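# Move a full wash bottle from cart to shelved bench

## Task

Take a wash bottle that is full from the cart and set it upright on the work surface of the bench that has shelves. It must stand there by itself, with the gripper open and the robot moved away. The task fails if any wash bottle touches the floor or if the robot tips over or finishes leaning.

## Robot and tools

Robot: a Hello Robot Stretch 4 with a single arm. It has an omni-wheel base, a lift that rides up a mast, a telescoping arm that reaches straight forward, a wrist with yaw, pitch and roll joints, and a two-finger gripper. It is about 1.6 m tall, and its base edge lies no more than 0.23 m from the base origin. Loose objects may occasionally get a brief push from outside.

Frames: the base frame sits on the floor under the base centre, with x ahead, y to the left and z up. hand_pose is reported in this frame and marks a point between the open fingertips. With all wrist joints at zero, its axes line up with the base frame. The printed value may be somewhat off. The odometry frame is wherever the base frame was when the scene began. base_odometry counts only wheel rotation, so slipping shows up as travel. Its heading runs from -3.142 to 3.142, with positive meaning left.

execute_actions: "actions" is a list holding one action or none. An empty list just reports state and images. "cameras" picks which images come back: head_camera, head_left_camera, head_right_camera, wrist_camera or "all". Null, omitted or ["all"] gives every camera, [] gives none, and an unknown name rejects the call. An action holds "base", "joints" or both, plus optional "pace" and "contact_limits". Alternatively it holds only {"end_of_arm": "enable_torque"}, which re-powers any wrist or gripper motor that has shut itself off so it holds still. The motions in one action start together but may finish at different times.

"base" contains exactly one key, and each is an offset from where the base last measured itself. translate_m drives straight in metres, positive forward, from -2 to 2. strafe_m slides sideways in metres, positive left, from -2 to 2. rotate_rad turns in place in radians, positive counter-clockwise seen from above, from -3.2 to 3.2.

"joints" is a single dictionary for the one arm, keyed by joint name. Every value is an absolute target, not an offset:
- lift_m: 0 to 1.2 m.
- arm_m: extension, 0 to 0.55 m.
- wrist_yaw_rad: -1.134 to 4.276. 0 points forward, positive turns left, 3.14 is folded back, and above 3.4 the arm may block it.
- wrist_pitch_rad: -1.117 to 4.259. 0 is level and 1.57 points down.
- wrist_roll_rad: -1.117 to 4.259. At 0 the fingers are at equal height; positive turns clockwise as viewed from behind the gripper.
- gripper_m: fingertip gap, -0.038 to 0.141 m. Values below 0 press the tips together.

A joint counts as done within ±0.004 for lift, arm and gripper, ±0.02 for yaw and roll, and ±0.05 for pitch. A joint target outside its range gets clipped and still runs, and the result notes this. Any other bad value or unknown key rejects the whole call, and nothing moves. Parts you leave out of an action may keep pushing toward earlier targets. A single action runs at most 15 s.

"pace" is "slow", "default", "fast" or "max"; omitting it means default. Base speed is 0.1, 0.3, 0.4 or 0.6 m/s and turning is 1, 2, 3 or 4 rad/s, in that order. When the lift is above 0.2, both are capped lower, down to 0.3 m/s and 1 rad/s at lift 1.2. "contact_limits" takes only {"arm_m": value}, from 0 (gentlest) to 0.75 (firmest), with 0.5 by default. It sets how hard the arm motion may push before halting.

If a result reports a stop, any later execute_actions, wait or finished_scene calls in that same reply are skipped.

Result fields:
After a stop, that part drops its target.
- limit_stop_at_tilt: the robot leans more than 6°. Lift, arm and wheels go slack and refuse commands until the lean eases.
- limit_stop_at_own_body: a self-collision guard. You can move away from the body, but moving back toward it stops nearer or presses on it. This is likely with the gripper pitched up below -0.2 and roll below -0.4 or above 4. To unfold at the start, send lift_m 0.4 with wrist_yaw_rad 0.
- on_its_own: what happened without a command. Here "held at" means the held target, not the actual position.
- lidar_m: 12 horizontal ranges in metres, in 30° sectors. The 1st is straight ahead and they go counter-clockwise (4th left, 7th behind, 10th right). "-" means nothing seen or closer than 0.25 m. It covers heights from about 0.15 m to robot height, so tabletops show up. It may miss glass, clear plastic, thin legs and areas behind the robot.
- wrist_depth_mm: a 7×7 grid from the top left, each cell 100–2000 mm or "-". Clear objects are left out, and the robot's own body does appear.
- turned_by_wheels vs turned_by_imu: a gap over about 0.1 rad suggests a collision or slip. The heading error is then about wheels minus imu.
- base_tilt: degrees, with forward and right positive. It has a fixed bias of up to about 1.5° plus noise.
- motor_effort: percent of maximum, positive toward higher joint values, with the peak of the last action in brackets. Each motor has a small fixed bias and noise. For wheel_0, wheel_1 and wheel_2, positive means turning right. A load in a level gripper pushes the wrist_pitch_rad effort further from 0.

Gripping: command gripper_m below the object's width. A tighter command squeezes harder and pulls the object toward the wrist by up to a third of the shortfall; opening pushes it back out. Neither the gripper_m reading nor "done" proves you are holding something. At a command of 0 or above, a firm grasp shows as a clear change in gripper_m effort. If the fingertips catch on a surface below them, raise the lift.

Other tools:
- wait(seconds 0–10): nothing new is commanded, and it returns state and images.
- zoom_image(camera, region [x0,y0,x1,y1] in pixels from the top-left): at most 504×504, taken from that camera's latest full image.
- read_manual(section "licences"): licence text only.
- finished_scene(scene): give the current scene number. It is final and reports success.

Cautions: with more than 1 kg held and arm_m above 0.2, avoid driving or turning, especially at fast or max, or the robot may tip. Steady pushing or pulling, particularly with the gripper high or a high contact limit, can also topple it. A level gripper holding over about 2 kg faults the wrist. Avoid drops, slips, slams and hard hits, and never let a bottle reach the floor. The simulation keeps running while you compose a reply, with the robot holding its last command.

Each tool is called by a JSON object that holds its "op" and its "data", one argument or row to a line.

## Session

{"op": "execute_actions", "data": {
  "actions": []
}}

Scene clock: 0.00 s.
base_odometry: x=+0.000 y=+0.000 heading=+0.000 (m, m, rad; odometry frame)
turned_by_wheels: +0.000 (rad since the last result)
turned_by_imu: +0.000 (rad since the last result)
base_tilt: forward=+0.7 right=+0.1 (deg)
lidar_m: 0.87 0.95 1.44 1.83 2.01 2.25 1.91 1.92 1.63 1.59 1.93 0.88
base_status: not commanded
joint_positions: lift_m=+0.167 arm_m=-0.001 wrist_yaw_rad=+3.247 wrist_pitch_rad=+0.012 wrist_roll_rad=-0.017 gripper_m=+0.057
joint_status: not commanded
motor_effort: lift_m=+18 arm_m=+0 wrist_yaw_rad=+2 wrist_pitch_rad=-6 wrist_roll_rad=+1 gripper_m=-2 wheel_0=+0 wheel_1=+0 wheel_2=+1 (%)
hand_pose: x=-0.1261 y=+0.0565 z=+0.3413 quat_wxyz=(-0.053, -0.006, -0.009, +0.999) (m; base frame)
wrist_depth_mm: - - 135 - - - - / - - 134 - - - - / - 106 134 - - - - / 139 135 142 - - - - / 206 - - - - - - / 214 1308 193 1336 201 1464 1576 / 216 831 904 110 931 917 991
pictures: head_camera, head_left_camera, head_right_camera, wrist_camera
Images, in order (width x height): head_camera 420x560, head_left_camera 420x672, head_right_camera 420x672, wrist_camera 616x392.

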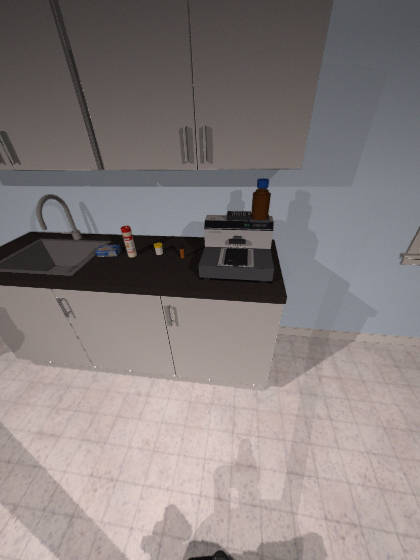

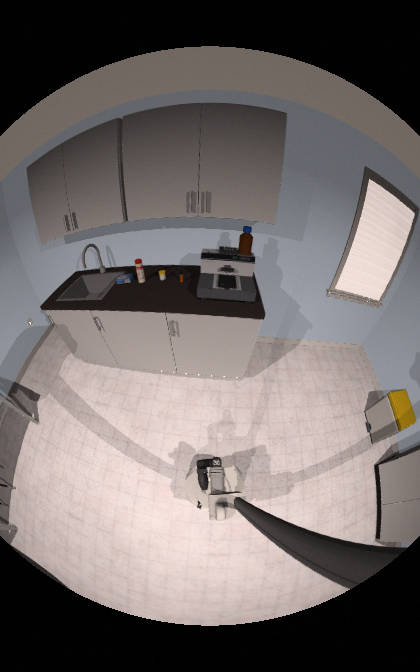

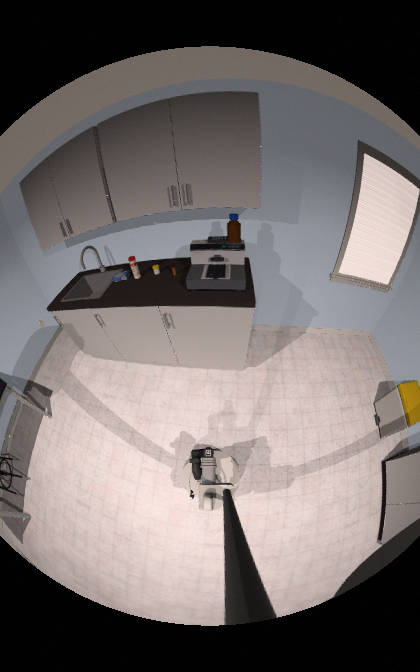

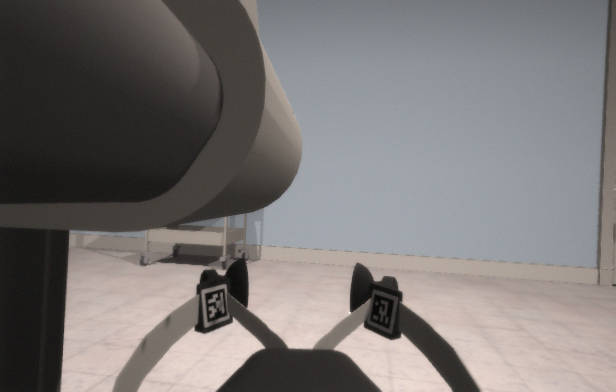

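{"op": "execute_actions", "data": {
  "actions": [
    {"base":{"rotate_rad":-2.7},"joints":{"lift_m":0.6,"wrist_yaw_rad":0,"gripper_m":0.13},"pace":"fast"}
  ]
}}

Scene clock: 2.60 s.
base_odometry: x=+0.000 y=+0.000 heading=-2.699 (m, m, rad; odometry frame)
turned_by_wheels: -2.699 (rad since the last result)
turned_by_imu: -2.707 (rad since the last result)
base_tilt: forward=+0.6 right=+0.0 (deg)
lidar_m: 1.89 1.66 1.61 1.74 1.57 0.87 0.93 1.31 1.83 1.93 2.30 2.19
base_status: done
joint_positions: lift_m=+0.600 arm_m=-0.001 wrist_yaw_rad=+0.000 wrist_pitch_rad=+0.012 wrist_roll_rad=-0.017 gripper_m=+0.130
joint_status: all done
motor_effort: lift_m=+20(22) arm_m=+0(0) wrist_yaw_rad=+1(7) wrist_pitch_rad=-6(9) wrist_roll_rad=+0(0) gripper_m=+1(2) wheel_0=+4(12) wheel_1=+2(12) wheel_2=+1(10) (%)
hand_pose: x=+0.4585 y=-0.0873 z=+0.7745 quat_wxyz=(+1.000, -0.008, +0.006, +0.000) (m; base frame)
wrist_depth_mm: 1921 - - - - 1863 1661 / 1921 - - - - 1808 1661 / 1921 - - - - 1808 1618 / 1863 - - - - 1756 1661 / 1863 - - - 1983 1756 1661 / 1863 211 - - 219 1756 1618 / 1661 1808 1808 110 1921 1756 1618
pictures: head_camera, head_left_camera, head_right_camera, wrist_camera
Images, in order (width x height): head_camera 420x560, head_left_camera 420x672, head_right_camera 420x672, wrist_camera 616x392.

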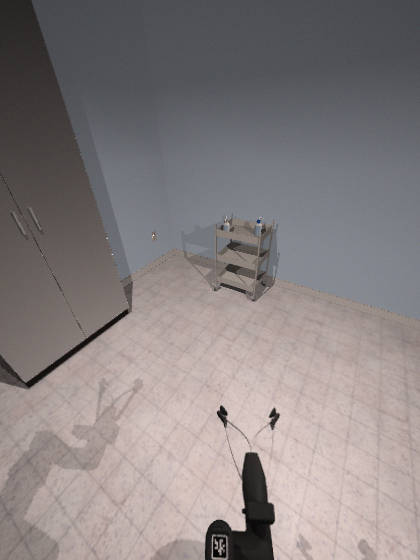

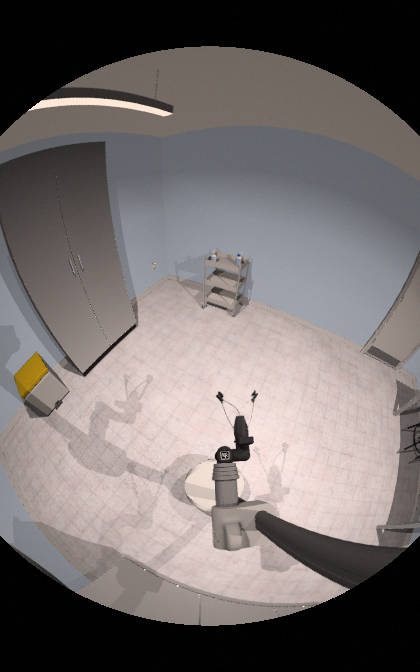

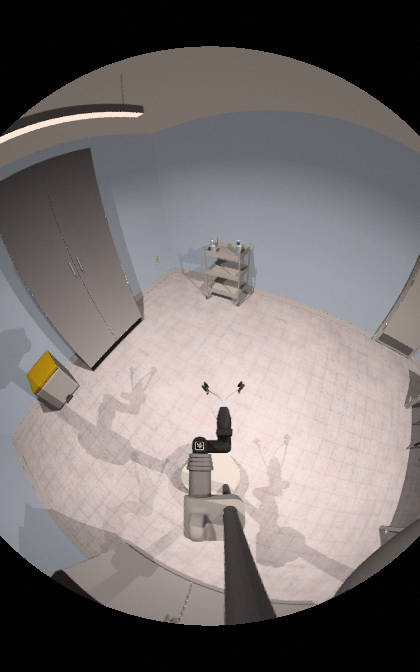

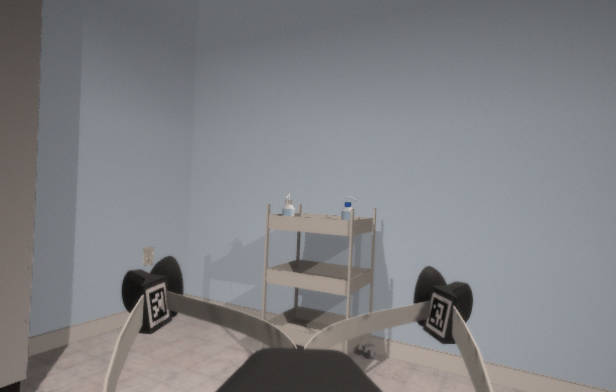

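{"op": "execute_actions", "data": {
  "actions": [
    {"base":{"translate_m":1.1},"joints":{"lift_m":0.7},"pace":"fast"}
  ]
}}

{"op": "zoom_image", "data": {
  "camera": "head_camera",
  "region": [150, 200, 420, 460]
}}

Scene clock: 6.73 s.
base_odometry: x=-0.994 y=-0.471 heading=-2.699 (m, m, rad; odometry frame)
turned_by_wheels: +0.001 (rad since the last result)
turned_by_imu: -0.001 (rad since the last result)
base_tilt: forward=+0.7 right=-0.1 (deg)
lidar_m: 0.87 1.56 1.02 1.07 1.62 1.88 1.93 2.50 2.41 1.79 1.29 0.80
base_status: done
joint_positions: lift_m=+0.700 arm_m=-0.001 wrist_yaw_rad=+0.000 wrist_pitch_rad=+0.012 wrist_roll_rad=-0.017 gripper_m=+0.130
joint_status: all done
motor_effort: lift_m=+20(21) arm_m=+0(0) wrist_yaw_rad=-1(2) wrist_pitch_rad=-6(7) wrist_roll_rad=+1(1) gripper_m=-1(0) wheel_0=+5(11) wheel_1=+4(8) wheel_2=+0(15) (%)
hand_pose: x=+0.4585 y=-0.0874 z=+0.8746 quat_wxyz=(+1.000, -0.008, +0.006, +0.000) (m; base frame)
wrist_depth_mm: 1336 1576 1397 1182 1042 946 878 / 1366 1618 1366 1205 1078 960 878 / 1336 1576 1366 1160 1078 960 866 / 1366 1576 1366 1182 1042 946 866 / 1366 1537 1336 1182 1078 946 866 / 1430 213 768 723 218 917 866 / 1397 1464 1336 110 634 917 854
pictures: head_camera, head_left_camera, head_right_camera, wrist_camera
Images, in order (width x height): head_camera 420x560, head_left_camera 420x672, head_right_camera 420x672, wrist_camera 616x392.

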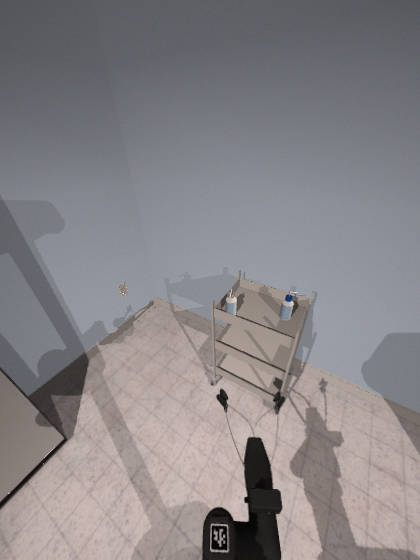

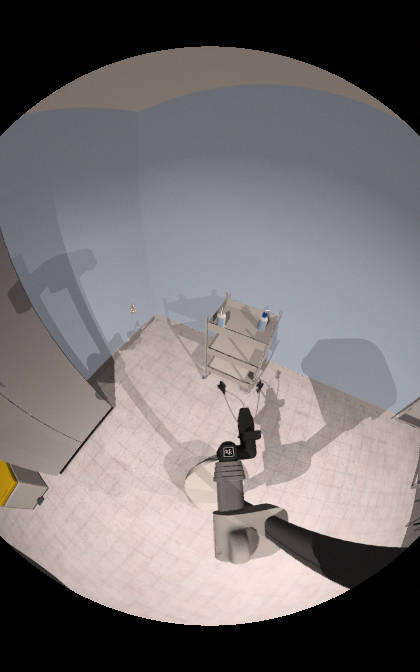

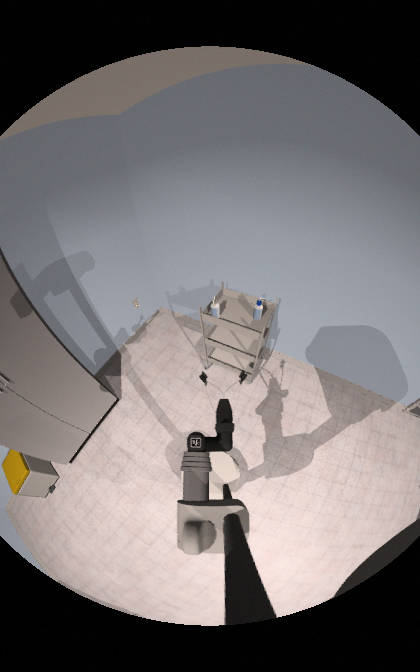

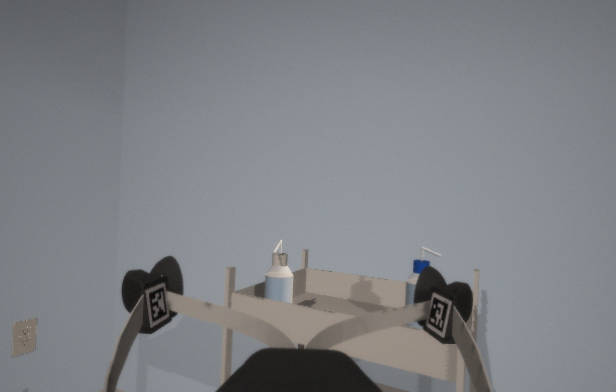

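Region (150, 200, 420, 460) of head_camera's 420x560 image, scaled by 1.867, with more detail than that image has; it fills the top 485 rows of this view, and the rest is white.

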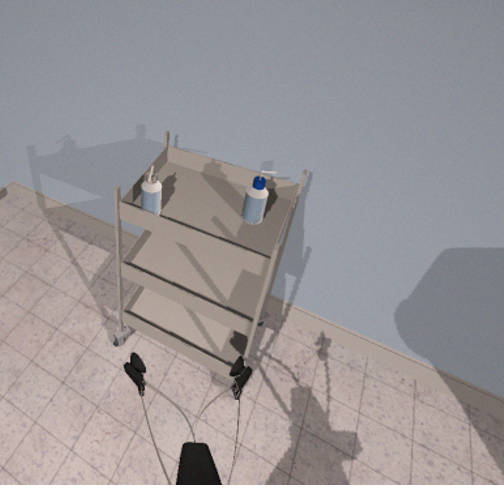

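{"op": "execute_actions", "data": {
  "actions": [
    {"base":{"strafe_m":0.05},"joints":{"lift_m":0.78,"wrist_pitch_rad":0.4,"gripper_m":0.11,"arm_m":0.35}}
  ],
  "cameras": ["head_camera","wrist_camera"]
}}

Scene clock: 9.63 s.
base_odometry: x=-0.973 y=-0.516 heading=-2.699 (m, m, rad; odometry frame)
turned_by_wheels: +0.000 (rad since the last result)
turned_by_imu: -0.001 (rad since the last result)
base_tilt: forward=+0.6 right=+0.0 (deg)
lidar_m: 0.90 1.51 0.99 1.03 1.56 1.87 1.90 2.58 2.44 1.82 1.34 0.85
base_status: done
joint_positions: lift_m=+0.780 arm_m=+0.349 wrist_yaw_rad=+0.000 wrist_pitch_rad=+0.402 wrist_roll_rad=-0.017 gripper_m=+0.110
joint_status: all done
motor_effort: lift_m=+21(22) arm_m=+7(7) wrist_yaw_rad=-2(1) wrist_pitch_rad=-7(2) wrist_roll_rad=+1(0) gripper_m=+0(1) wheel_0=-4(13) wheel_1=+2(13) wheel_2=+0(0) (%)
hand_pose: x=+0.7851 y=-0.0874 z=+0.8451 quat_wxyz=(+0.980, -0.008, +0.200, +0.002) (m; base frame)
wrist_depth_mm: 1078 1042 904 809 707 647 591 / 1118 1098 960 831 750 661 615 / 1160 1229 1025 891 778 699 634 / 1205 1281 1078 891 750 707 661 / 1281 1397 1098 488 634 621 473 / 1281 1366 480 449 205 492 492 / 1229 1160 1182 110 415 355 427
pictures: head_camera, wrist_camera
Images, in order (width x height): head_camera 420x560, wrist_camera 616x392.

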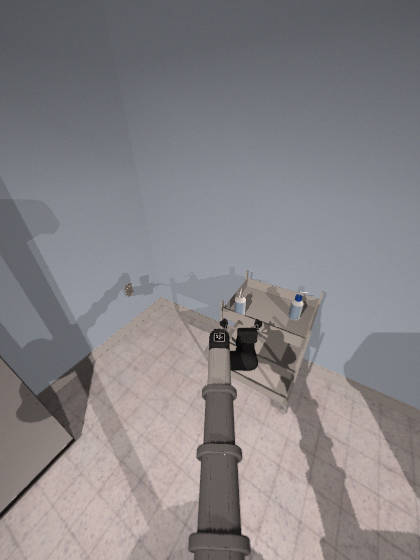

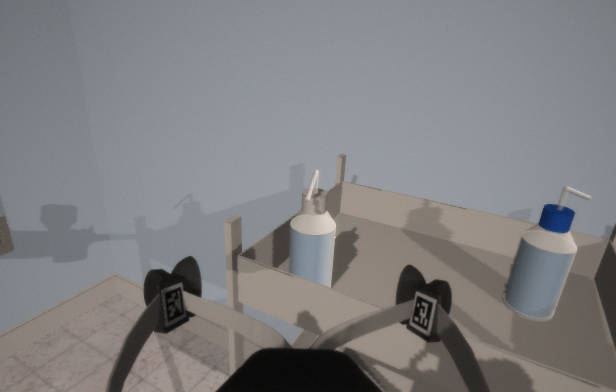

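{"op": "execute_actions", "data": {
  "actions": [
    {"base":{"translate_m":0.24},"joints":{"wrist_yaw_rad":-0.04}}
  ],
  "cameras": ["head_camera","wrist_camera"]
}}

{"op": "execute_actions", "data": {
  "actions": [
    {"joints":{"lift_m":0.70}}
  ],
  "cameras": ["head_camera","wrist_camera"]
}}

Scene clock: 12.23 s.
base_odometry: x=-1.189 y=-0.619 heading=-2.698 (m, m, rad; odometry frame)
turned_by_wheels: +0.001 (rad since the last result)
turned_by_imu: +0.000 (rad since the last result)
base_tilt: forward=+0.7 right=+0.0 (deg)
lidar_m: 0.69 1.36 0.88 0.91 1.26 2.12 2.15 2.68 2.57 1.54 1.12 0.65
base_status: done
joint_positions: lift_m=+0.780 arm_m=+0.349 wrist_yaw_rad=-0.040 wrist_pitch_rad=+0.402 wrist_roll_rad=-0.017 gripper_m=+0.110
joint_status: all done
motor_effort: lift_m=+21(20) arm_m=+7(7) wrist_yaw_rad=-1(4) wrist_pitch_rad=-6(5) wrist_roll_rad=+1(1) gripper_m=-1(1) wheel_0=+6(8) wheel_1=+4(10) wheel_2=+0(13) (%)
hand_pose: x=+0.7814 y=-0.0979 z=+0.8451 quat_wxyz=(+0.980, -0.004, +0.200, -0.018) (m; base frame)
wrist_depth_mm: 831 723 640 569 521 469 436 / 904 788 676 609 544 492 449 / 991 831 715 640 569 508 469 / 1042 904 768 661 597 535 484 / 1078 960 809 699 535 559 512 / 1182 1042 809 462 204 462 442 / 1160 1118 960 110 415 404 427
pictures: head_camera, wrist_camera
Images, in order (width x height): head_camera 420x560, wrist_camera 616x392.

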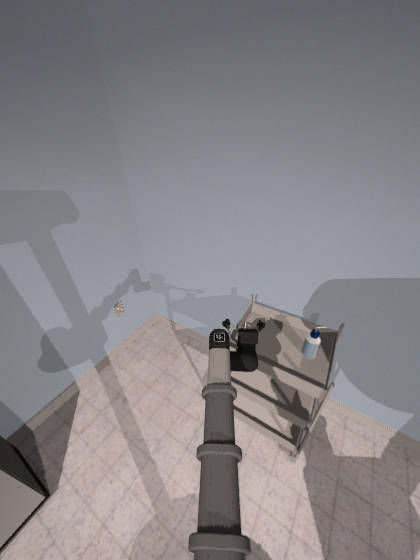

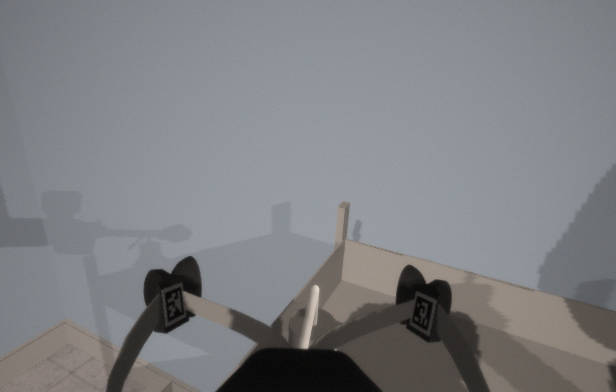

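Scene clock: 13.63 s.
base_odometry: x=-1.189 y=-0.619 heading=-2.698 (m, m, rad; odometry frame)
turned_by_wheels: +0.000 (rad since the last result)
turned_by_imu: -0.001 (rad since the last result)
base_tilt: forward=+0.5 right=+0.1 (deg)
lidar_m: 0.70 1.37 0.89 0.91 1.24 2.11 2.13 2.68 2.57 1.54 1.12 0.64
base_status: not commanded
joint_positions: lift_m=+0.700 arm_m=+0.349 wrist_yaw_rad=-0.042 wrist_pitch_rad=+0.401 wrist_roll_rad=-0.016 gripper_m=+0.110
joint_status: all done
motor_effort: lift_m=+15(19) arm_m=+6(7) wrist_yaw_rad=+5(6) wrist_pitch_rad=-3(55) wrist_roll_rad=-1(16) gripper_m=+0(0) wheel_0=+3(6) wheel_1=+2(4) wheel_2=+0(1) (%)
hand_pose: x=+0.7815 y=-0.0985 z=+0.7658 quat_wxyz=(+0.980, -0.004, +0.199, -0.019) (m; base frame)
wrist_depth_mm: 842 723 634 574 512 473 430 / 904 768 676 603 535 488 449 / 976 831 707 634 564 512 466 / 1060 891 768 627 504 521 488 / 1098 960 798 224 469 442 415 / 1138 204 202 220 204 379 394 / 1118 222 259 110 314 307 325
pictures: head_camera, wrist_camera
Images, in order (width x height): head_camera 420x560, wrist_camera 616x392.

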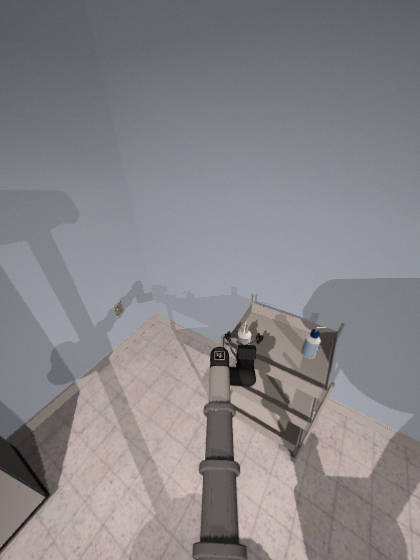

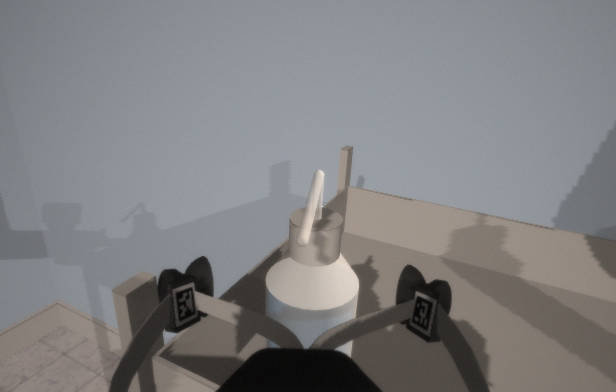

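{"op": "execute_actions", "data": {
  "actions": [
    {"joints":{"gripper_m":0.085,"wrist_yaw_rad":-0.08,"arm_m":0.365}}
  ],
  "cameras": ["wrist_camera"]
}}

{"op": "execute_actions", "data": {
  "actions": [
    {"joints":{"lift_m":0.675},"pace":"slow"}
  ],
  "cameras": ["head_camera","wrist_camera"]
}}

Scene clock: 14.87 s.
base_odometry: x=-1.189 y=-0.619 heading=-2.698 (m, m, rad; odometry frame)
turned_by_wheels: +0.000 (rad since the last result)
turned_by_imu: +0.000 (rad since the last result)
base_tilt: forward=+0.6 right=+0.0 (deg)
lidar_m: 0.69 1.37 0.88 0.90 1.28 2.12 2.13 2.67 2.57 1.55 1.12 0.64
base_status: not commanded
joint_positions: lift_m=+0.700 arm_m=+0.364 wrist_yaw_rad=-0.080 wrist_pitch_rad=+0.402 wrist_roll_rad=-0.016 gripper_m=+0.085
joint_status: all done
motor_effort: lift_m=+15(15) arm_m=+7(8) wrist_yaw_rad=-1(2) wrist_pitch_rad=-8(6) wrist_roll_rad=+0(1) gripper_m=-4(1) wheel_0=+3(3) wheel_1=+2(3) wheel_2=+0(0) (%)
hand_pose: x=+0.7923 y=-0.1083 z=+0.7656 quat_wxyz=(+0.979, +0.000, +0.200, -0.037) (m; base frame)
wrist_depth_mm: 788 676 603 549 496 462 430 / 831 723 647 574 525 477 445 / 904 768 691 615 549 500 462 / 991 831 723 500 539 512 484 / 1060 904 750 213 462 436 407 / 1138 198 196 211 200 384 389 / 1078 196 270 110 312 307 324
pictures: wrist_camera
Images, in order (width x height): wrist_camera 616x392.

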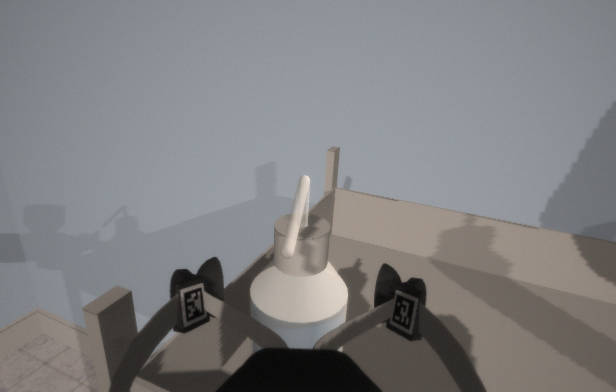

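Scene clock: 15.87 s.
base_odometry: x=-1.189 y=-0.619 heading=-2.698 (m, m, rad; odometry frame)
turned_by_wheels: +0.000 (rad since the last result)
turned_by_imu: +0.000 (rad since the last result)
base_tilt: forward=+0.7 right=+0.0 (deg)
lidar_m: 0.69 1.37 0.89 0.91 1.30 2.12 2.11 2.66 2.55 1.53 1.11 0.64
base_status: not commanded
joint_positions: lift_m=+0.675 arm_m=+0.364 wrist_yaw_rad=-0.080 wrist_pitch_rad=+0.402 wrist_roll_rad=-0.016 gripper_m=+0.085
joint_status: all done
motor_effort: lift_m=+15(15) arm_m=+7(7) wrist_yaw_rad=-1(4) wrist_pitch_rad=-5(5) wrist_roll_rad=+0(0) gripper_m=-2(2) wheel_0=+3(3) wheel_1=+2(2) wheel_2=+0(0) (%)
hand_pose: x=+0.7923 y=-0.1083 z=+0.7407 quat_wxyz=(+0.979, +0.000, +0.200, -0.037) (m; base frame)
wrist_depth_mm: 778 683 609 549 500 459 424 / 831 723 634 574 521 477 445 / 891 768 683 597 549 500 466 / 991 831 723 208 469 442 469 / 1060 866 732 203 427 418 404 / 1118 190 196 204 200 343 347 / 1060 192 256 110 281 274 289
pictures: head_camera, wrist_camera
Images, in order (width x height): head_camera 420x560, wrist_camera 616x392.

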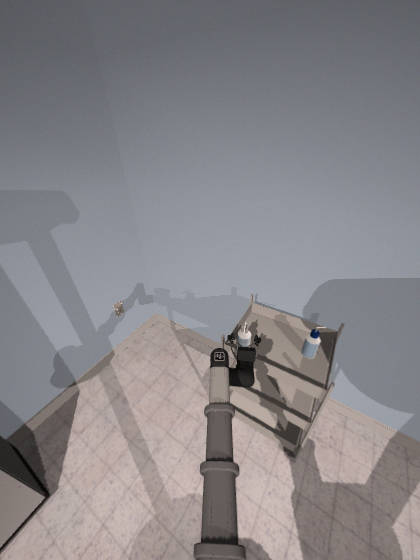

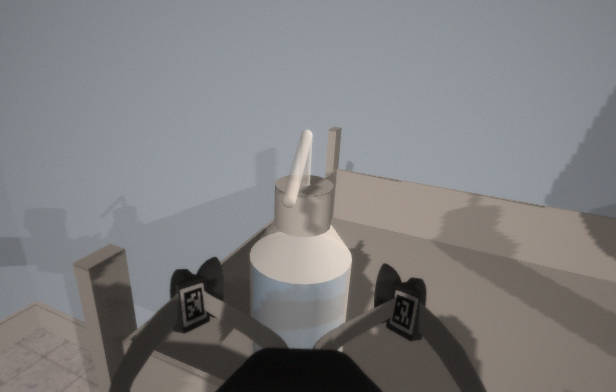

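{"op": "execute_actions", "data": {
  "actions": [
    {"joints":{"gripper_m":0.015}}
  ],
  "cameras": ["wrist_camera"]
}}

{"op": "execute_actions", "data": {
  "actions": [
    {"joints":{"lift_m":0.70},"pace":"slow"}
  ],
  "cameras": ["wrist_camera"]
}}

Scene clock: 17.50 s.
base_odometry: x=-1.189 y=-0.619 heading=-2.698 (m, m, rad; odometry frame)
turned_by_wheels: +0.000 (rad since the last result)
turned_by_imu: +0.000 (rad since the last result)
base_tilt: forward=+0.7 right=+0.1 (deg)
lidar_m: 0.69 1.39 0.88 0.90 1.26 2.10 2.13 2.65 2.59 1.53 1.12 0.63
base_status: not commanded
joint_positions: lift_m=+0.675 arm_m=+0.364 wrist_yaw_rad=-0.080 wrist_pitch_rad=+0.405 wrist_roll_rad=-0.016 gripper_m=+0.015
joint_status: all done
motor_effort: lift_m=+15(16) arm_m=+7(7) wrist_yaw_rad=-2(1) wrist_pitch_rad=-15(16) wrist_roll_rad=-2(2) gripper_m=-20(20) wheel_0=+3(3) wheel_1=+2(2) wheel_2=+0(0) (%)
hand_pose: x=+0.7920 y=-0.1083 z=+0.7397 quat_wxyz=(+0.979, +0.000, +0.201, -0.037) (m; base frame)
wrist_depth_mm: 768 683 603 544 500 459 427 / 842 732 640 574 525 477 445 / 904 788 683 591 544 504 462 / 991 842 741 195 462 436 469 / 1078 866 741 192 421 424 399 / 1138 187 190 194 191 338 343 / 1060 192 191 110 274 262 285
pictures: wrist_camera
Images, in order (width x height): wrist_camera 616x392.

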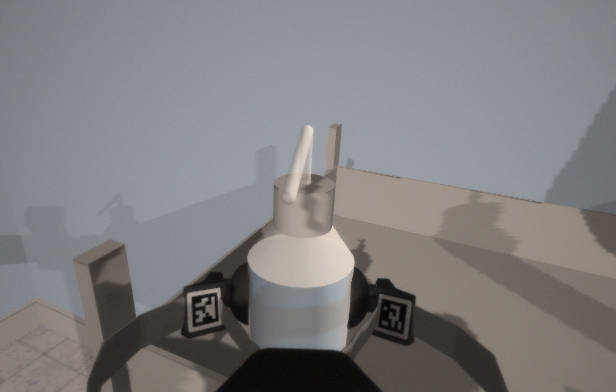

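Scene clock: 18.50 s.
base_odometry: x=-1.189 y=-0.619 heading=-2.698 (m, m, rad; odometry frame)
turned_by_wheels: +0.000 (rad since the last result)
turned_by_imu: +0.000 (rad since the last result)
base_tilt: forward=+0.6 right=+0.0 (deg)
lidar_m: 0.68 1.40 0.89 0.92 1.26 2.09 2.14 2.64 2.57 1.51 1.10 0.64
base_status: not commanded
joint_positions: lift_m=+0.700 arm_m=+0.364 wrist_yaw_rad=-0.080 wrist_pitch_rad=+0.405 wrist_roll_rad=-0.016 gripper_m=+0.015
joint_status: all done
motor_effort: lift_m=+22(23) arm_m=+7(7) wrist_yaw_rad=-2(2) wrist_pitch_rad=-16(15) wrist_roll_rad=-1(1) gripper_m=-20(19) wheel_0=+3(3) wheel_1=+2(2) wheel_2=+0(0) (%)
hand_pose: x=+0.7919 y=-0.1083 z=+0.7641 quat_wxyz=(+0.979, +0.000, +0.201, -0.037) (m; base frame)
wrist_depth_mm: 768 691 609 549 500 459 427 / 831 732 647 574 525 480 445 / 904 798 676 591 544 500 459 / 991 831 723 195 492 512 484 / 1078 904 778 193 466 436 404 / 1138 187 190 195 190 377 387 / 1098 200 265 110 306 291 320
pictures: wrist_camera
Images, in order (width x height): wrist_camera 616x392.

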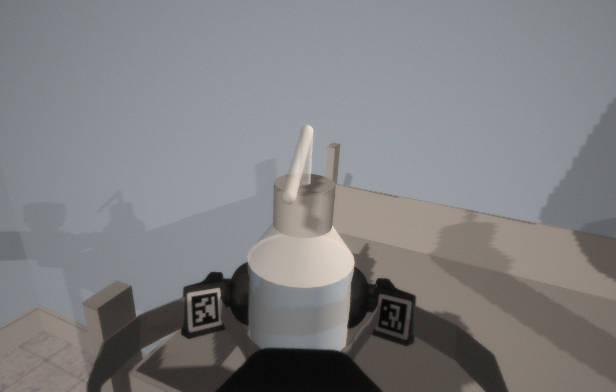

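{"op": "execute_actions", "data": {
  "actions": [
    {"joints":{"lift_m":0.9}}
  ],
  "cameras": []
}}

{"op": "execute_actions", "data": {
  "actions": [
    {"joints":{"arm_m":0.0,"lift_m":1.0},"base":{"translate_m":-0.2}}
  ],
  "cameras": []
}}

{"op": "execute_actions", "data": {
  "actions": [
    {"base":{"rotate_rad":-2.2}}
  ]
}}

Scene clock: 20.63 s.
base_odometry: x=-1.189 y=-0.619 heading=-2.698 (m, m, rad; odometry frame)
turned_by_wheels: +0.000 (rad since the last result)
turned_by_imu: +0.000 (rad since the last result)
base_tilt: forward=+0.6 right=+0.0 (deg)
lidar_m: 0.67 1.37 0.87 0.90 1.26 2.12 2.14 2.66 2.56 1.56 1.13 0.65
base_status: not commanded
joint_positions: lift_m=+0.900 arm_m=+0.364 wrist_yaw_rad=-0.080 wrist_pitch_rad=+0.406 wrist_roll_rad=-0.016 gripper_m=+0.015
joint_status: all done
motor_effort: lift_m=+22(23) arm_m=+7(7) wrist_yaw_rad=-3(1) wrist_pitch_rad=-14(17) wrist_roll_rad=+2(0) gripper_m=-19(19) wheel_0=+3(3) wheel_1=+2(2) wheel_2=-1(0) (%)
hand_pose: x=+0.7919 y=-0.1083 z=+0.9641 quat_wxyz=(+0.979, +0.000, +0.202, -0.037) (m; base frame)
wrist_depth_mm: 778 691 609 544 500 459 430 / 842 723 634 580 521 477 442 / 917 759 683 597 549 500 462 / 991 842 723 195 574 517 477 / 1060 891 778 193 609 549 508 / 1138 976 190 193 191 569 530 / 1205 1008 931 110 525 477 549
pictures: none
No camera images: the call's "cameras" was empty. Leave "cameras" out to get every camera's image.

Scene clock: 22.83 s.
base_odometry: x=-1.009 y=-0.534 heading=-2.699 (m, m, rad; odometry frame)
turned_by_wheels: -0.001 (rad since the last result)
turned_by_imu: +0.000 (rad since the last result)
base_tilt: forward=+0.7 right=+0.1 (deg)
lidar_m: 0.41 1.46 0.95 0.99 1.51 1.89 1.96 2.57 2.47 1.76 1.30 0.46
base_status: done
joint_positions: lift_m=+1.000 arm_m=+0.001 wrist_yaw_rad=-0.080 wrist_pitch_rad=+0.406 wrist_roll_rad=-0.016 gripper_m=+0.015
joint_status: all done
motor_effort: lift_m=+22(24) arm_m=-7(8) wrist_yaw_rad=+1(2) wrist_pitch_rad=-18(17) wrist_roll_rad=+0(1) gripper_m=-22(18) wheel_0=-5(9) wheel_1=-4(9) wheel_2=+0(11) (%)
hand_pose: x=+0.4294 y=-0.1084 z=+1.0640 quat_wxyz=(+0.979, +0.000, +0.202, -0.038) (m; base frame)
wrist_depth_mm: 1336 1308 1138 1060 931 854 798 / 1366 1366 1182 1098 991 917 831 / 1430 1537 1308 1138 1042 931 891 / 1397 1618 1366 195 1060 991 891 / 1430 1708 1430 191 991 1042 946 / 1537 1756 189 193 191 1060 991 / 1464 1366 1430 110 1008 1098 1008
pictures: none
No camera images: the call's "cameras" was empty. Leave "cameras" out to get every camera's image.

Scene clock: 25.50 s.
base_odometry: x=-1.009 y=-0.534 heading=+1.385 (m, m, rad; odometry frame)
turned_by_wheels: -2.199 (rad since the last result)
turned_by_imu: -2.205 (rad since the last result)
base_tilt: forward=+0.7 right=+0.0 (deg)
lidar_m: 0.40 2.02 1.34 0.83 0.82 1.56 0.97 1.00 1.25 2.44 1.89 0.44
base_status: done
joint_positions: lift_m=+1.000 arm_m=+0.001 wrist_yaw_rad=-0.080 wrist_pitch_rad=+0.406 wrist_roll_rad=-0.016 gripper_m=+0.015
joint_status: not commanded
motor_effort: lift_m=+21(22) arm_m=-7(7) wrist_yaw_rad=+1(3) wrist_pitch_rad=-16(17) wrist_roll_rad=-1(1) gripper_m=-22(20) wheel_0=+5(12) wheel_1=+5(9) wheel_2=+3(9) (%)
hand_pose: x=+0.4295 y=-0.1084 z=+1.0642 quat_wxyz=(+0.979, +0.000, +0.202, -0.038) (m; base frame)
wrist_depth_mm: - - - - - - - / - - - - - - - / - - - - - - - / - - - 195 - - - / - - - 192 - - - / 1756 1808 190 194 191 1921 1921 / 1464 1397 1499 110 1499 1430 1576
pictures: head_camera, head_left_camera, head_right_camera, wrist_camera
Images, in order (width x height): head_camera 420x560, head_left_camera 420x672, head_right_camera 420x672, wrist_camera 616x392.

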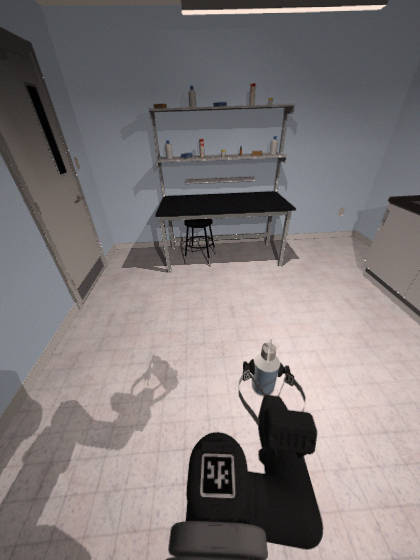

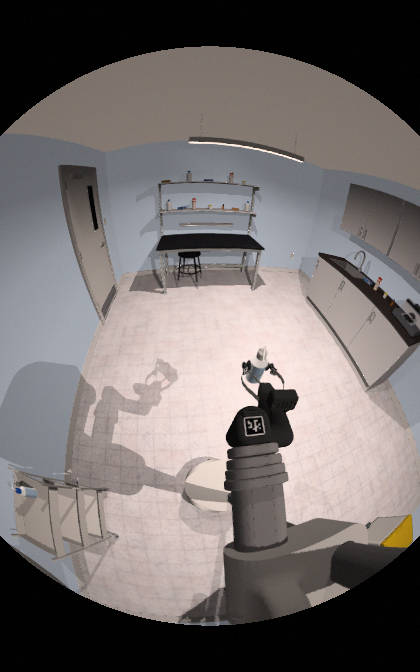

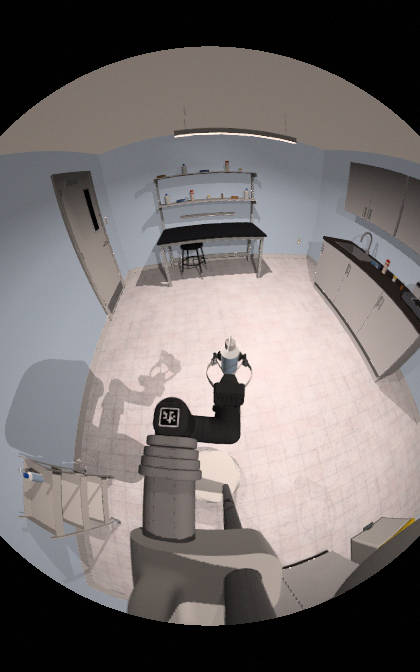

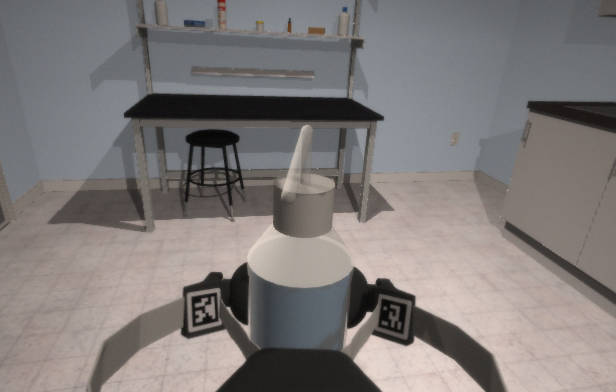

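{"op": "execute_actions", "data": {
  "actions": [
    {"base":{"translate_m":1.85},"joints":{"lift_m":0.9},"pace":"fast"}
  ],
  "cameras": ["head_camera","wrist_camera","head_right_camera"]
}}

Scene clock: 32.23 s.
base_odometry: x=-0.668 y=+1.285 heading=+1.386 (m, m, rad; odometry frame)
turned_by_wheels: +0.000 (rad since the last result)
turned_by_imu: -0.003 (rad since the last result)
base_tilt: forward=+0.8 right=+0.0 (deg)
lidar_m: 0.41 0.62 0.85 1.41 1.48 1.90 2.82 2.87 1.79 1.64 1.00 0.44
base_status: done
joint_positions: lift_m=+0.900 arm_m=+0.001 wrist_yaw_rad=-0.080 wrist_pitch_rad=+0.406 wrist_roll_rad=-0.016 gripper_m=+0.015
joint_status: all done
motor_effort: lift_m=+17(20) arm_m=-7(7) wrist_yaw_rad=-1(2) wrist_pitch_rad=-17(17) wrist_roll_rad=-1(1) gripper_m=-20(21) wheel_0=+4(10) wheel_1=+5(13) wheel_2=-2(12) (%)
hand_pose: x=+0.4294 y=-0.1083 z=+0.9644 quat_wxyz=(+0.979, +0.000, +0.202, -0.037) (m; base frame)
wrist_depth_mm: 1008 1042 1118 1138 1205 1182 1308 / 1078 1078 1138 1229 1281 1336 1430 / 1138 1160 1182 1255 1281 1397 1464 / 820 831 866 195 904 931 1576 / 621 627 640 191 676 683 707 / 496 504 189 194 190 647 750 / 715 768 1281 110 1430 1336 1366
pictures: head_camera, head_right_camera, wrist_camera
Images, in order (width x height): head_camera 420x560, head_right_camera 420x672, wrist_camera 616x392.

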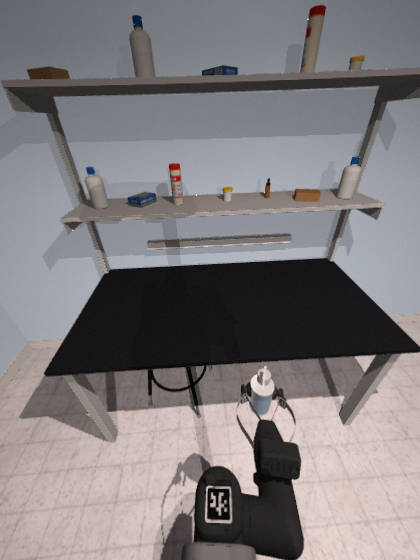

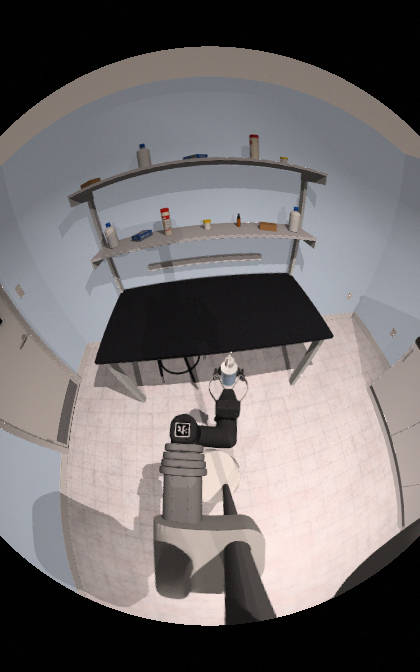

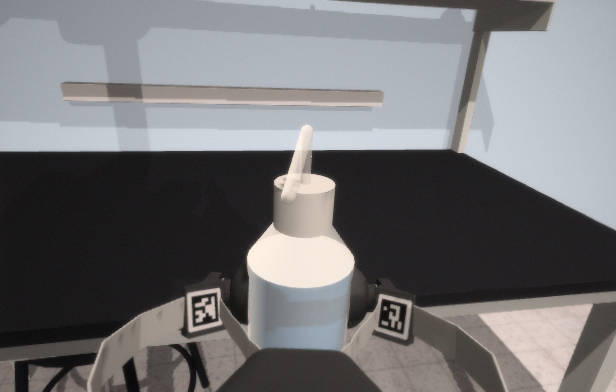

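{"op": "execute_actions", "data": {
  "actions": [
    {"joints":{"lift_m":0.81,"arm_m":0.42}}
  ],
  "cameras": ["head_camera"]
}}

{"op": "execute_actions", "data": {
  "actions": [
    {"joints":{"lift_m":0.78},"pace":"slow"}
  ],
  "cameras": ["wrist_camera"]
}}

Scene clock: 34.73 s.
base_odometry: x=-0.668 y=+1.285 heading=+1.386 (m, m, rad; odometry frame)
turned_by_wheels: +0.000 (rad since the last result)
turned_by_imu: +0.000 (rad since the last result)
base_tilt: forward=+0.6 right=+0.0 (deg)
lidar_m: 0.62 0.65 0.85 1.41 1.46 1.85 2.82 2.87 1.80 1.63 1.01 0.67
base_status: not commanded
joint_positions: lift_m=+0.810 arm_m=+0.419 wrist_yaw_rad=-0.080 wrist_pitch_rad=+0.405 wrist_roll_rad=-0.016 gripper_m=+0.015
joint_status: all done
motor_effort: lift_m=+16(16) arm_m=+7(9) wrist_yaw_rad=-1(1) wrist_pitch_rad=-15(16) wrist_roll_rad=-1(2) gripper_m=-18(20) wheel_0=+4(4) wheel_1=+4(5) wheel_2=-2(2) (%)
hand_pose: x=+0.8469 y=-0.1083 z=+0.8746 quat_wxyz=(+0.979, +0.000, +0.202, -0.037) (m; base frame)
wrist_depth_mm: 676 699 723 768 798 842 866 / 640 654 759 788 768 878 917 / 750 778 820 842 891 931 976 / 591 609 627 195 661 691 707 / 449 459 469 193 492 496 508 / 364 368 190 193 191 394 402 / 304 290 312 110 319 303 332
pictures: head_camera
Images, in order (width x height): head_camera 420x560.

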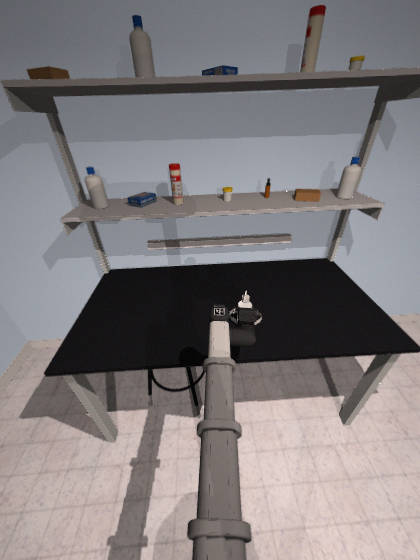

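Scene clock: 35.80 s.
base_odometry: x=-0.668 y=+1.285 heading=+1.386 (m, m, rad; odometry frame)
turned_by_wheels: +0.000 (rad since the last result)
turned_by_imu: +0.000 (rad since the last result)
base_tilt: forward=+0.7 right=+0.1 (deg)
lidar_m: 0.64 0.65 0.86 1.42 1.46 1.88 2.80 2.88 1.75 1.63 0.99 0.66
base_status: not commanded
joint_positions: lift_m=+0.780 arm_m=+0.419 wrist_yaw_rad=-0.080 wrist_pitch_rad=+0.405 wrist_roll_rad=-0.016 gripper_m=+0.015
joint_status: all done
motor_effort: lift_m=+16(18) arm_m=+7(7) wrist_yaw_rad=+1(4) wrist_pitch_rad=-16(17) wrist_roll_rad=+0(1) gripper_m=-19(20) wheel_0=+4(4) wheel_1=+4(4) wheel_2=-2(2) (%)
hand_pose: x=+0.8469 y=-0.1083 z=+0.8446 quat_wxyz=(+0.979, +0.000, +0.202, -0.037) (m; base frame)
wrist_depth_mm: 661 699 732 759 798 831 854 / 715 741 759 798 831 891 931 / 723 759 798 831 866 931 976 / 521 539 549 195 585 609 621 / 397 410 413 191 427 439 449 / 322 325 189 193 191 345 353 / 267 255 273 110 282 267 291
pictures: wrist_camera
Images, in order (width x height): wrist_camera 616x392.

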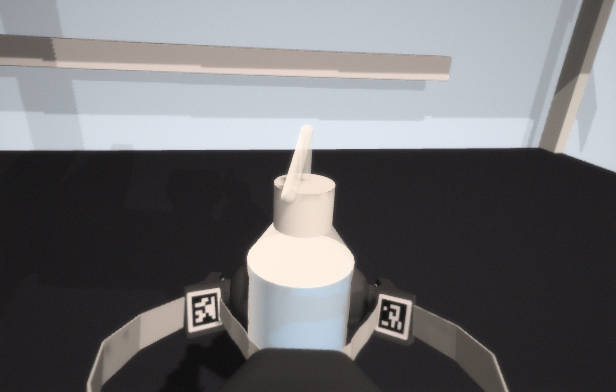

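About 5 mm more.

{"op": "execute_actions", "data": {
  "actions": [
    {"joints":{"lift_m":0.773},"pace":"slow"}
  ],
  "cameras": []
}}

{"op": "execute_actions", "data": {
  "actions": [
    {"joints":{"gripper_m":0.11}}
  ],
  "cameras": ["wrist_camera"]
}}

{"op": "execute_actions", "data": {
  "actions": [
    {"joints":{"arm_m":0.0},"base":{"translate_m":-0.2},"pace":"fast"}
  ],
  "cameras": ["head_camera"]
}}

Scene clock: 36.63 s.
base_odometry: x=-0.668 y=+1.285 heading=+1.386 (m, m, rad; odometry frame)
turned_by_wheels: +0.000 (rad since the last result)
turned_by_imu: +0.000 (rad since the last result)
base_tilt: forward=+0.6 right=+0.0 (deg)
lidar_m: 0.61 0.62 0.83 1.40 1.46 1.88 2.83 2.88 1.79 1.63 1.01 0.68
base_status: not commanded
joint_positions: lift_m=+0.773 arm_m=+0.419 wrist_yaw_rad=-0.080 wrist_pitch_rad=+0.405 wrist_roll_rad=-0.016 gripper_m=+0.015
joint_status: all done
motor_effort: lift_m=+15(15) arm_m=+7(7) wrist_yaw_rad=-1(2) wrist_pitch_rad=-15(14) wrist_roll_rad=+2(1) gripper_m=-19(20) wheel_0=+4(4) wheel_1=+4(5) wheel_2=-2(2) (%)
hand_pose: x=+0.8470 y=-0.1083 z=+0.8378 quat_wxyz=(+0.979, +0.000, +0.201, -0.037) (m; base frame)
wrist_depth_mm: 661 699 715 741 798 842 854 / 707 732 768 798 831 891 904 / 723 759 788 820 878 917 960 / 508 525 544 195 574 591 603 / 387 394 397 191 418 430 439 / 310 315 189 194 191 340 342 / 262 247 266 110 272 259 285
pictures: none
No camera images: the call's "cameras" was empty. Leave "cameras" out to get every camera's image.

Scene clock: 38.40 s.
base_odometry: x=-0.668 y=+1.285 heading=+1.386 (m, m, rad; odometry frame)
turned_by_wheels: +0.000 (rad since the last result)
turned_by_imu: +0.000 (rad since the last result)
base_tilt: forward=+0.7 right=+0.1 (deg)
lidar_m: 0.62 0.65 0.85 1.41 1.48 1.86 2.81 2.86 1.78 1.63 1.00 0.67
base_status: not commanded
joint_positions: lift_m=+0.773 arm_m=+0.419 wrist_yaw_rad=-0.080 wrist_pitch_rad=+0.402 wrist_roll_rad=-0.016 gripper_m=+0.110
joint_status: all done
motor_effort: lift_m=+16(16) arm_m=+7(7) wrist_yaw_rad=-1(0) wrist_pitch_rad=-5(13) wrist_roll_rad=+1(1) gripper_m=-1(20) wheel_0=+4(4) wheel_1=+5(4) wheel_2=-2(2) (%)
hand_pose: x=+0.8473 y=-0.1083 z=+0.8386 quat_wxyz=(+0.979, +0.000, +0.200, -0.038) (m; base frame)
wrist_depth_mm: 654 699 732 750 798 820 842 / 715 723 768 798 831 891 917 / 723 759 778 820 866 917 976 / 517 530 549 202 580 597 615 / 392 399 404 201 424 436 445 / 315 294 214 204 204 338 345 / 263 259 270 110 277 271 286
pictures: wrist_camera
Images, in order (width x height): wrist_camera 616x392.

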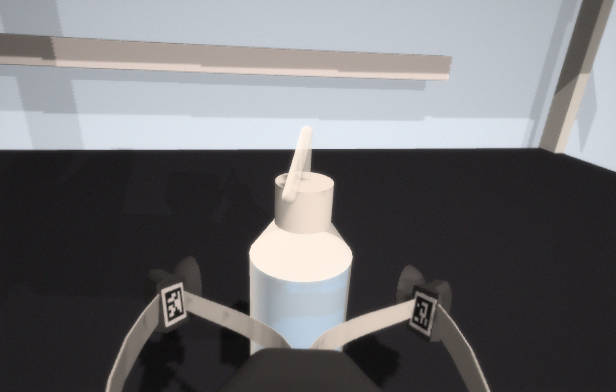

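Scene clock: 40.37 s.
base_odometry: x=-0.705 y=+1.088 heading=+1.385 (m, m, rad; odometry frame)
turned_by_wheels: -0.001 (rad since the last result)
turned_by_imu: +0.000 (rad since the last result)
base_tilt: forward=+0.7 right=+0.1 (deg)
lidar_m: 0.82 0.84 1.51 1.41 1.42 1.86 2.59 2.66 1.78 1.65 1.69 0.89
base_status: done
joint_positions: lift_m=+0.773 arm_m=+0.001 wrist_yaw_rad=-0.080 wrist_pitch_rad=+0.402 wrist_roll_rad=-0.016 gripper_m=+0.110
joint_status: all done
motor_effort: lift_m=+15(16) arm_m=-7(9) wrist_yaw_rad=+1(1) wrist_pitch_rad=-7(8) wrist_roll_rad=+0(0) gripper_m=+0(1) wheel_0=-3(12) wheel_1=-4(6) wheel_2=+0(13) (%)
hand_pose: x=+0.4298 y=-0.1084 z=+0.8384 quat_wxyz=(+0.979, +0.000, +0.200, -0.038) (m; base frame)
wrist_depth_mm: 1205 1205 1255 1336 1397 1430 1499 / 1255 1281 1366 1430 1430 1576 1661 / 778 798 842 809 917 960 1618 / 634 661 691 732 768 820 854 / 1366 904 1576 1661 1756 1921 1808 / 1366 1281 1336 1499 204 1464 1537 / 1182 1138 1229 110 1255 1060 1336
pictures: head_camera
Images, in order (width x height): head_camera 420x560.

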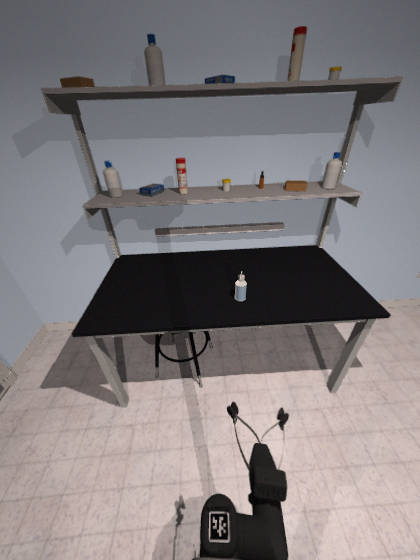

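{"op": "finished_scene", "data": {
  "scene": 1
}}

The scene is finished: the task was done.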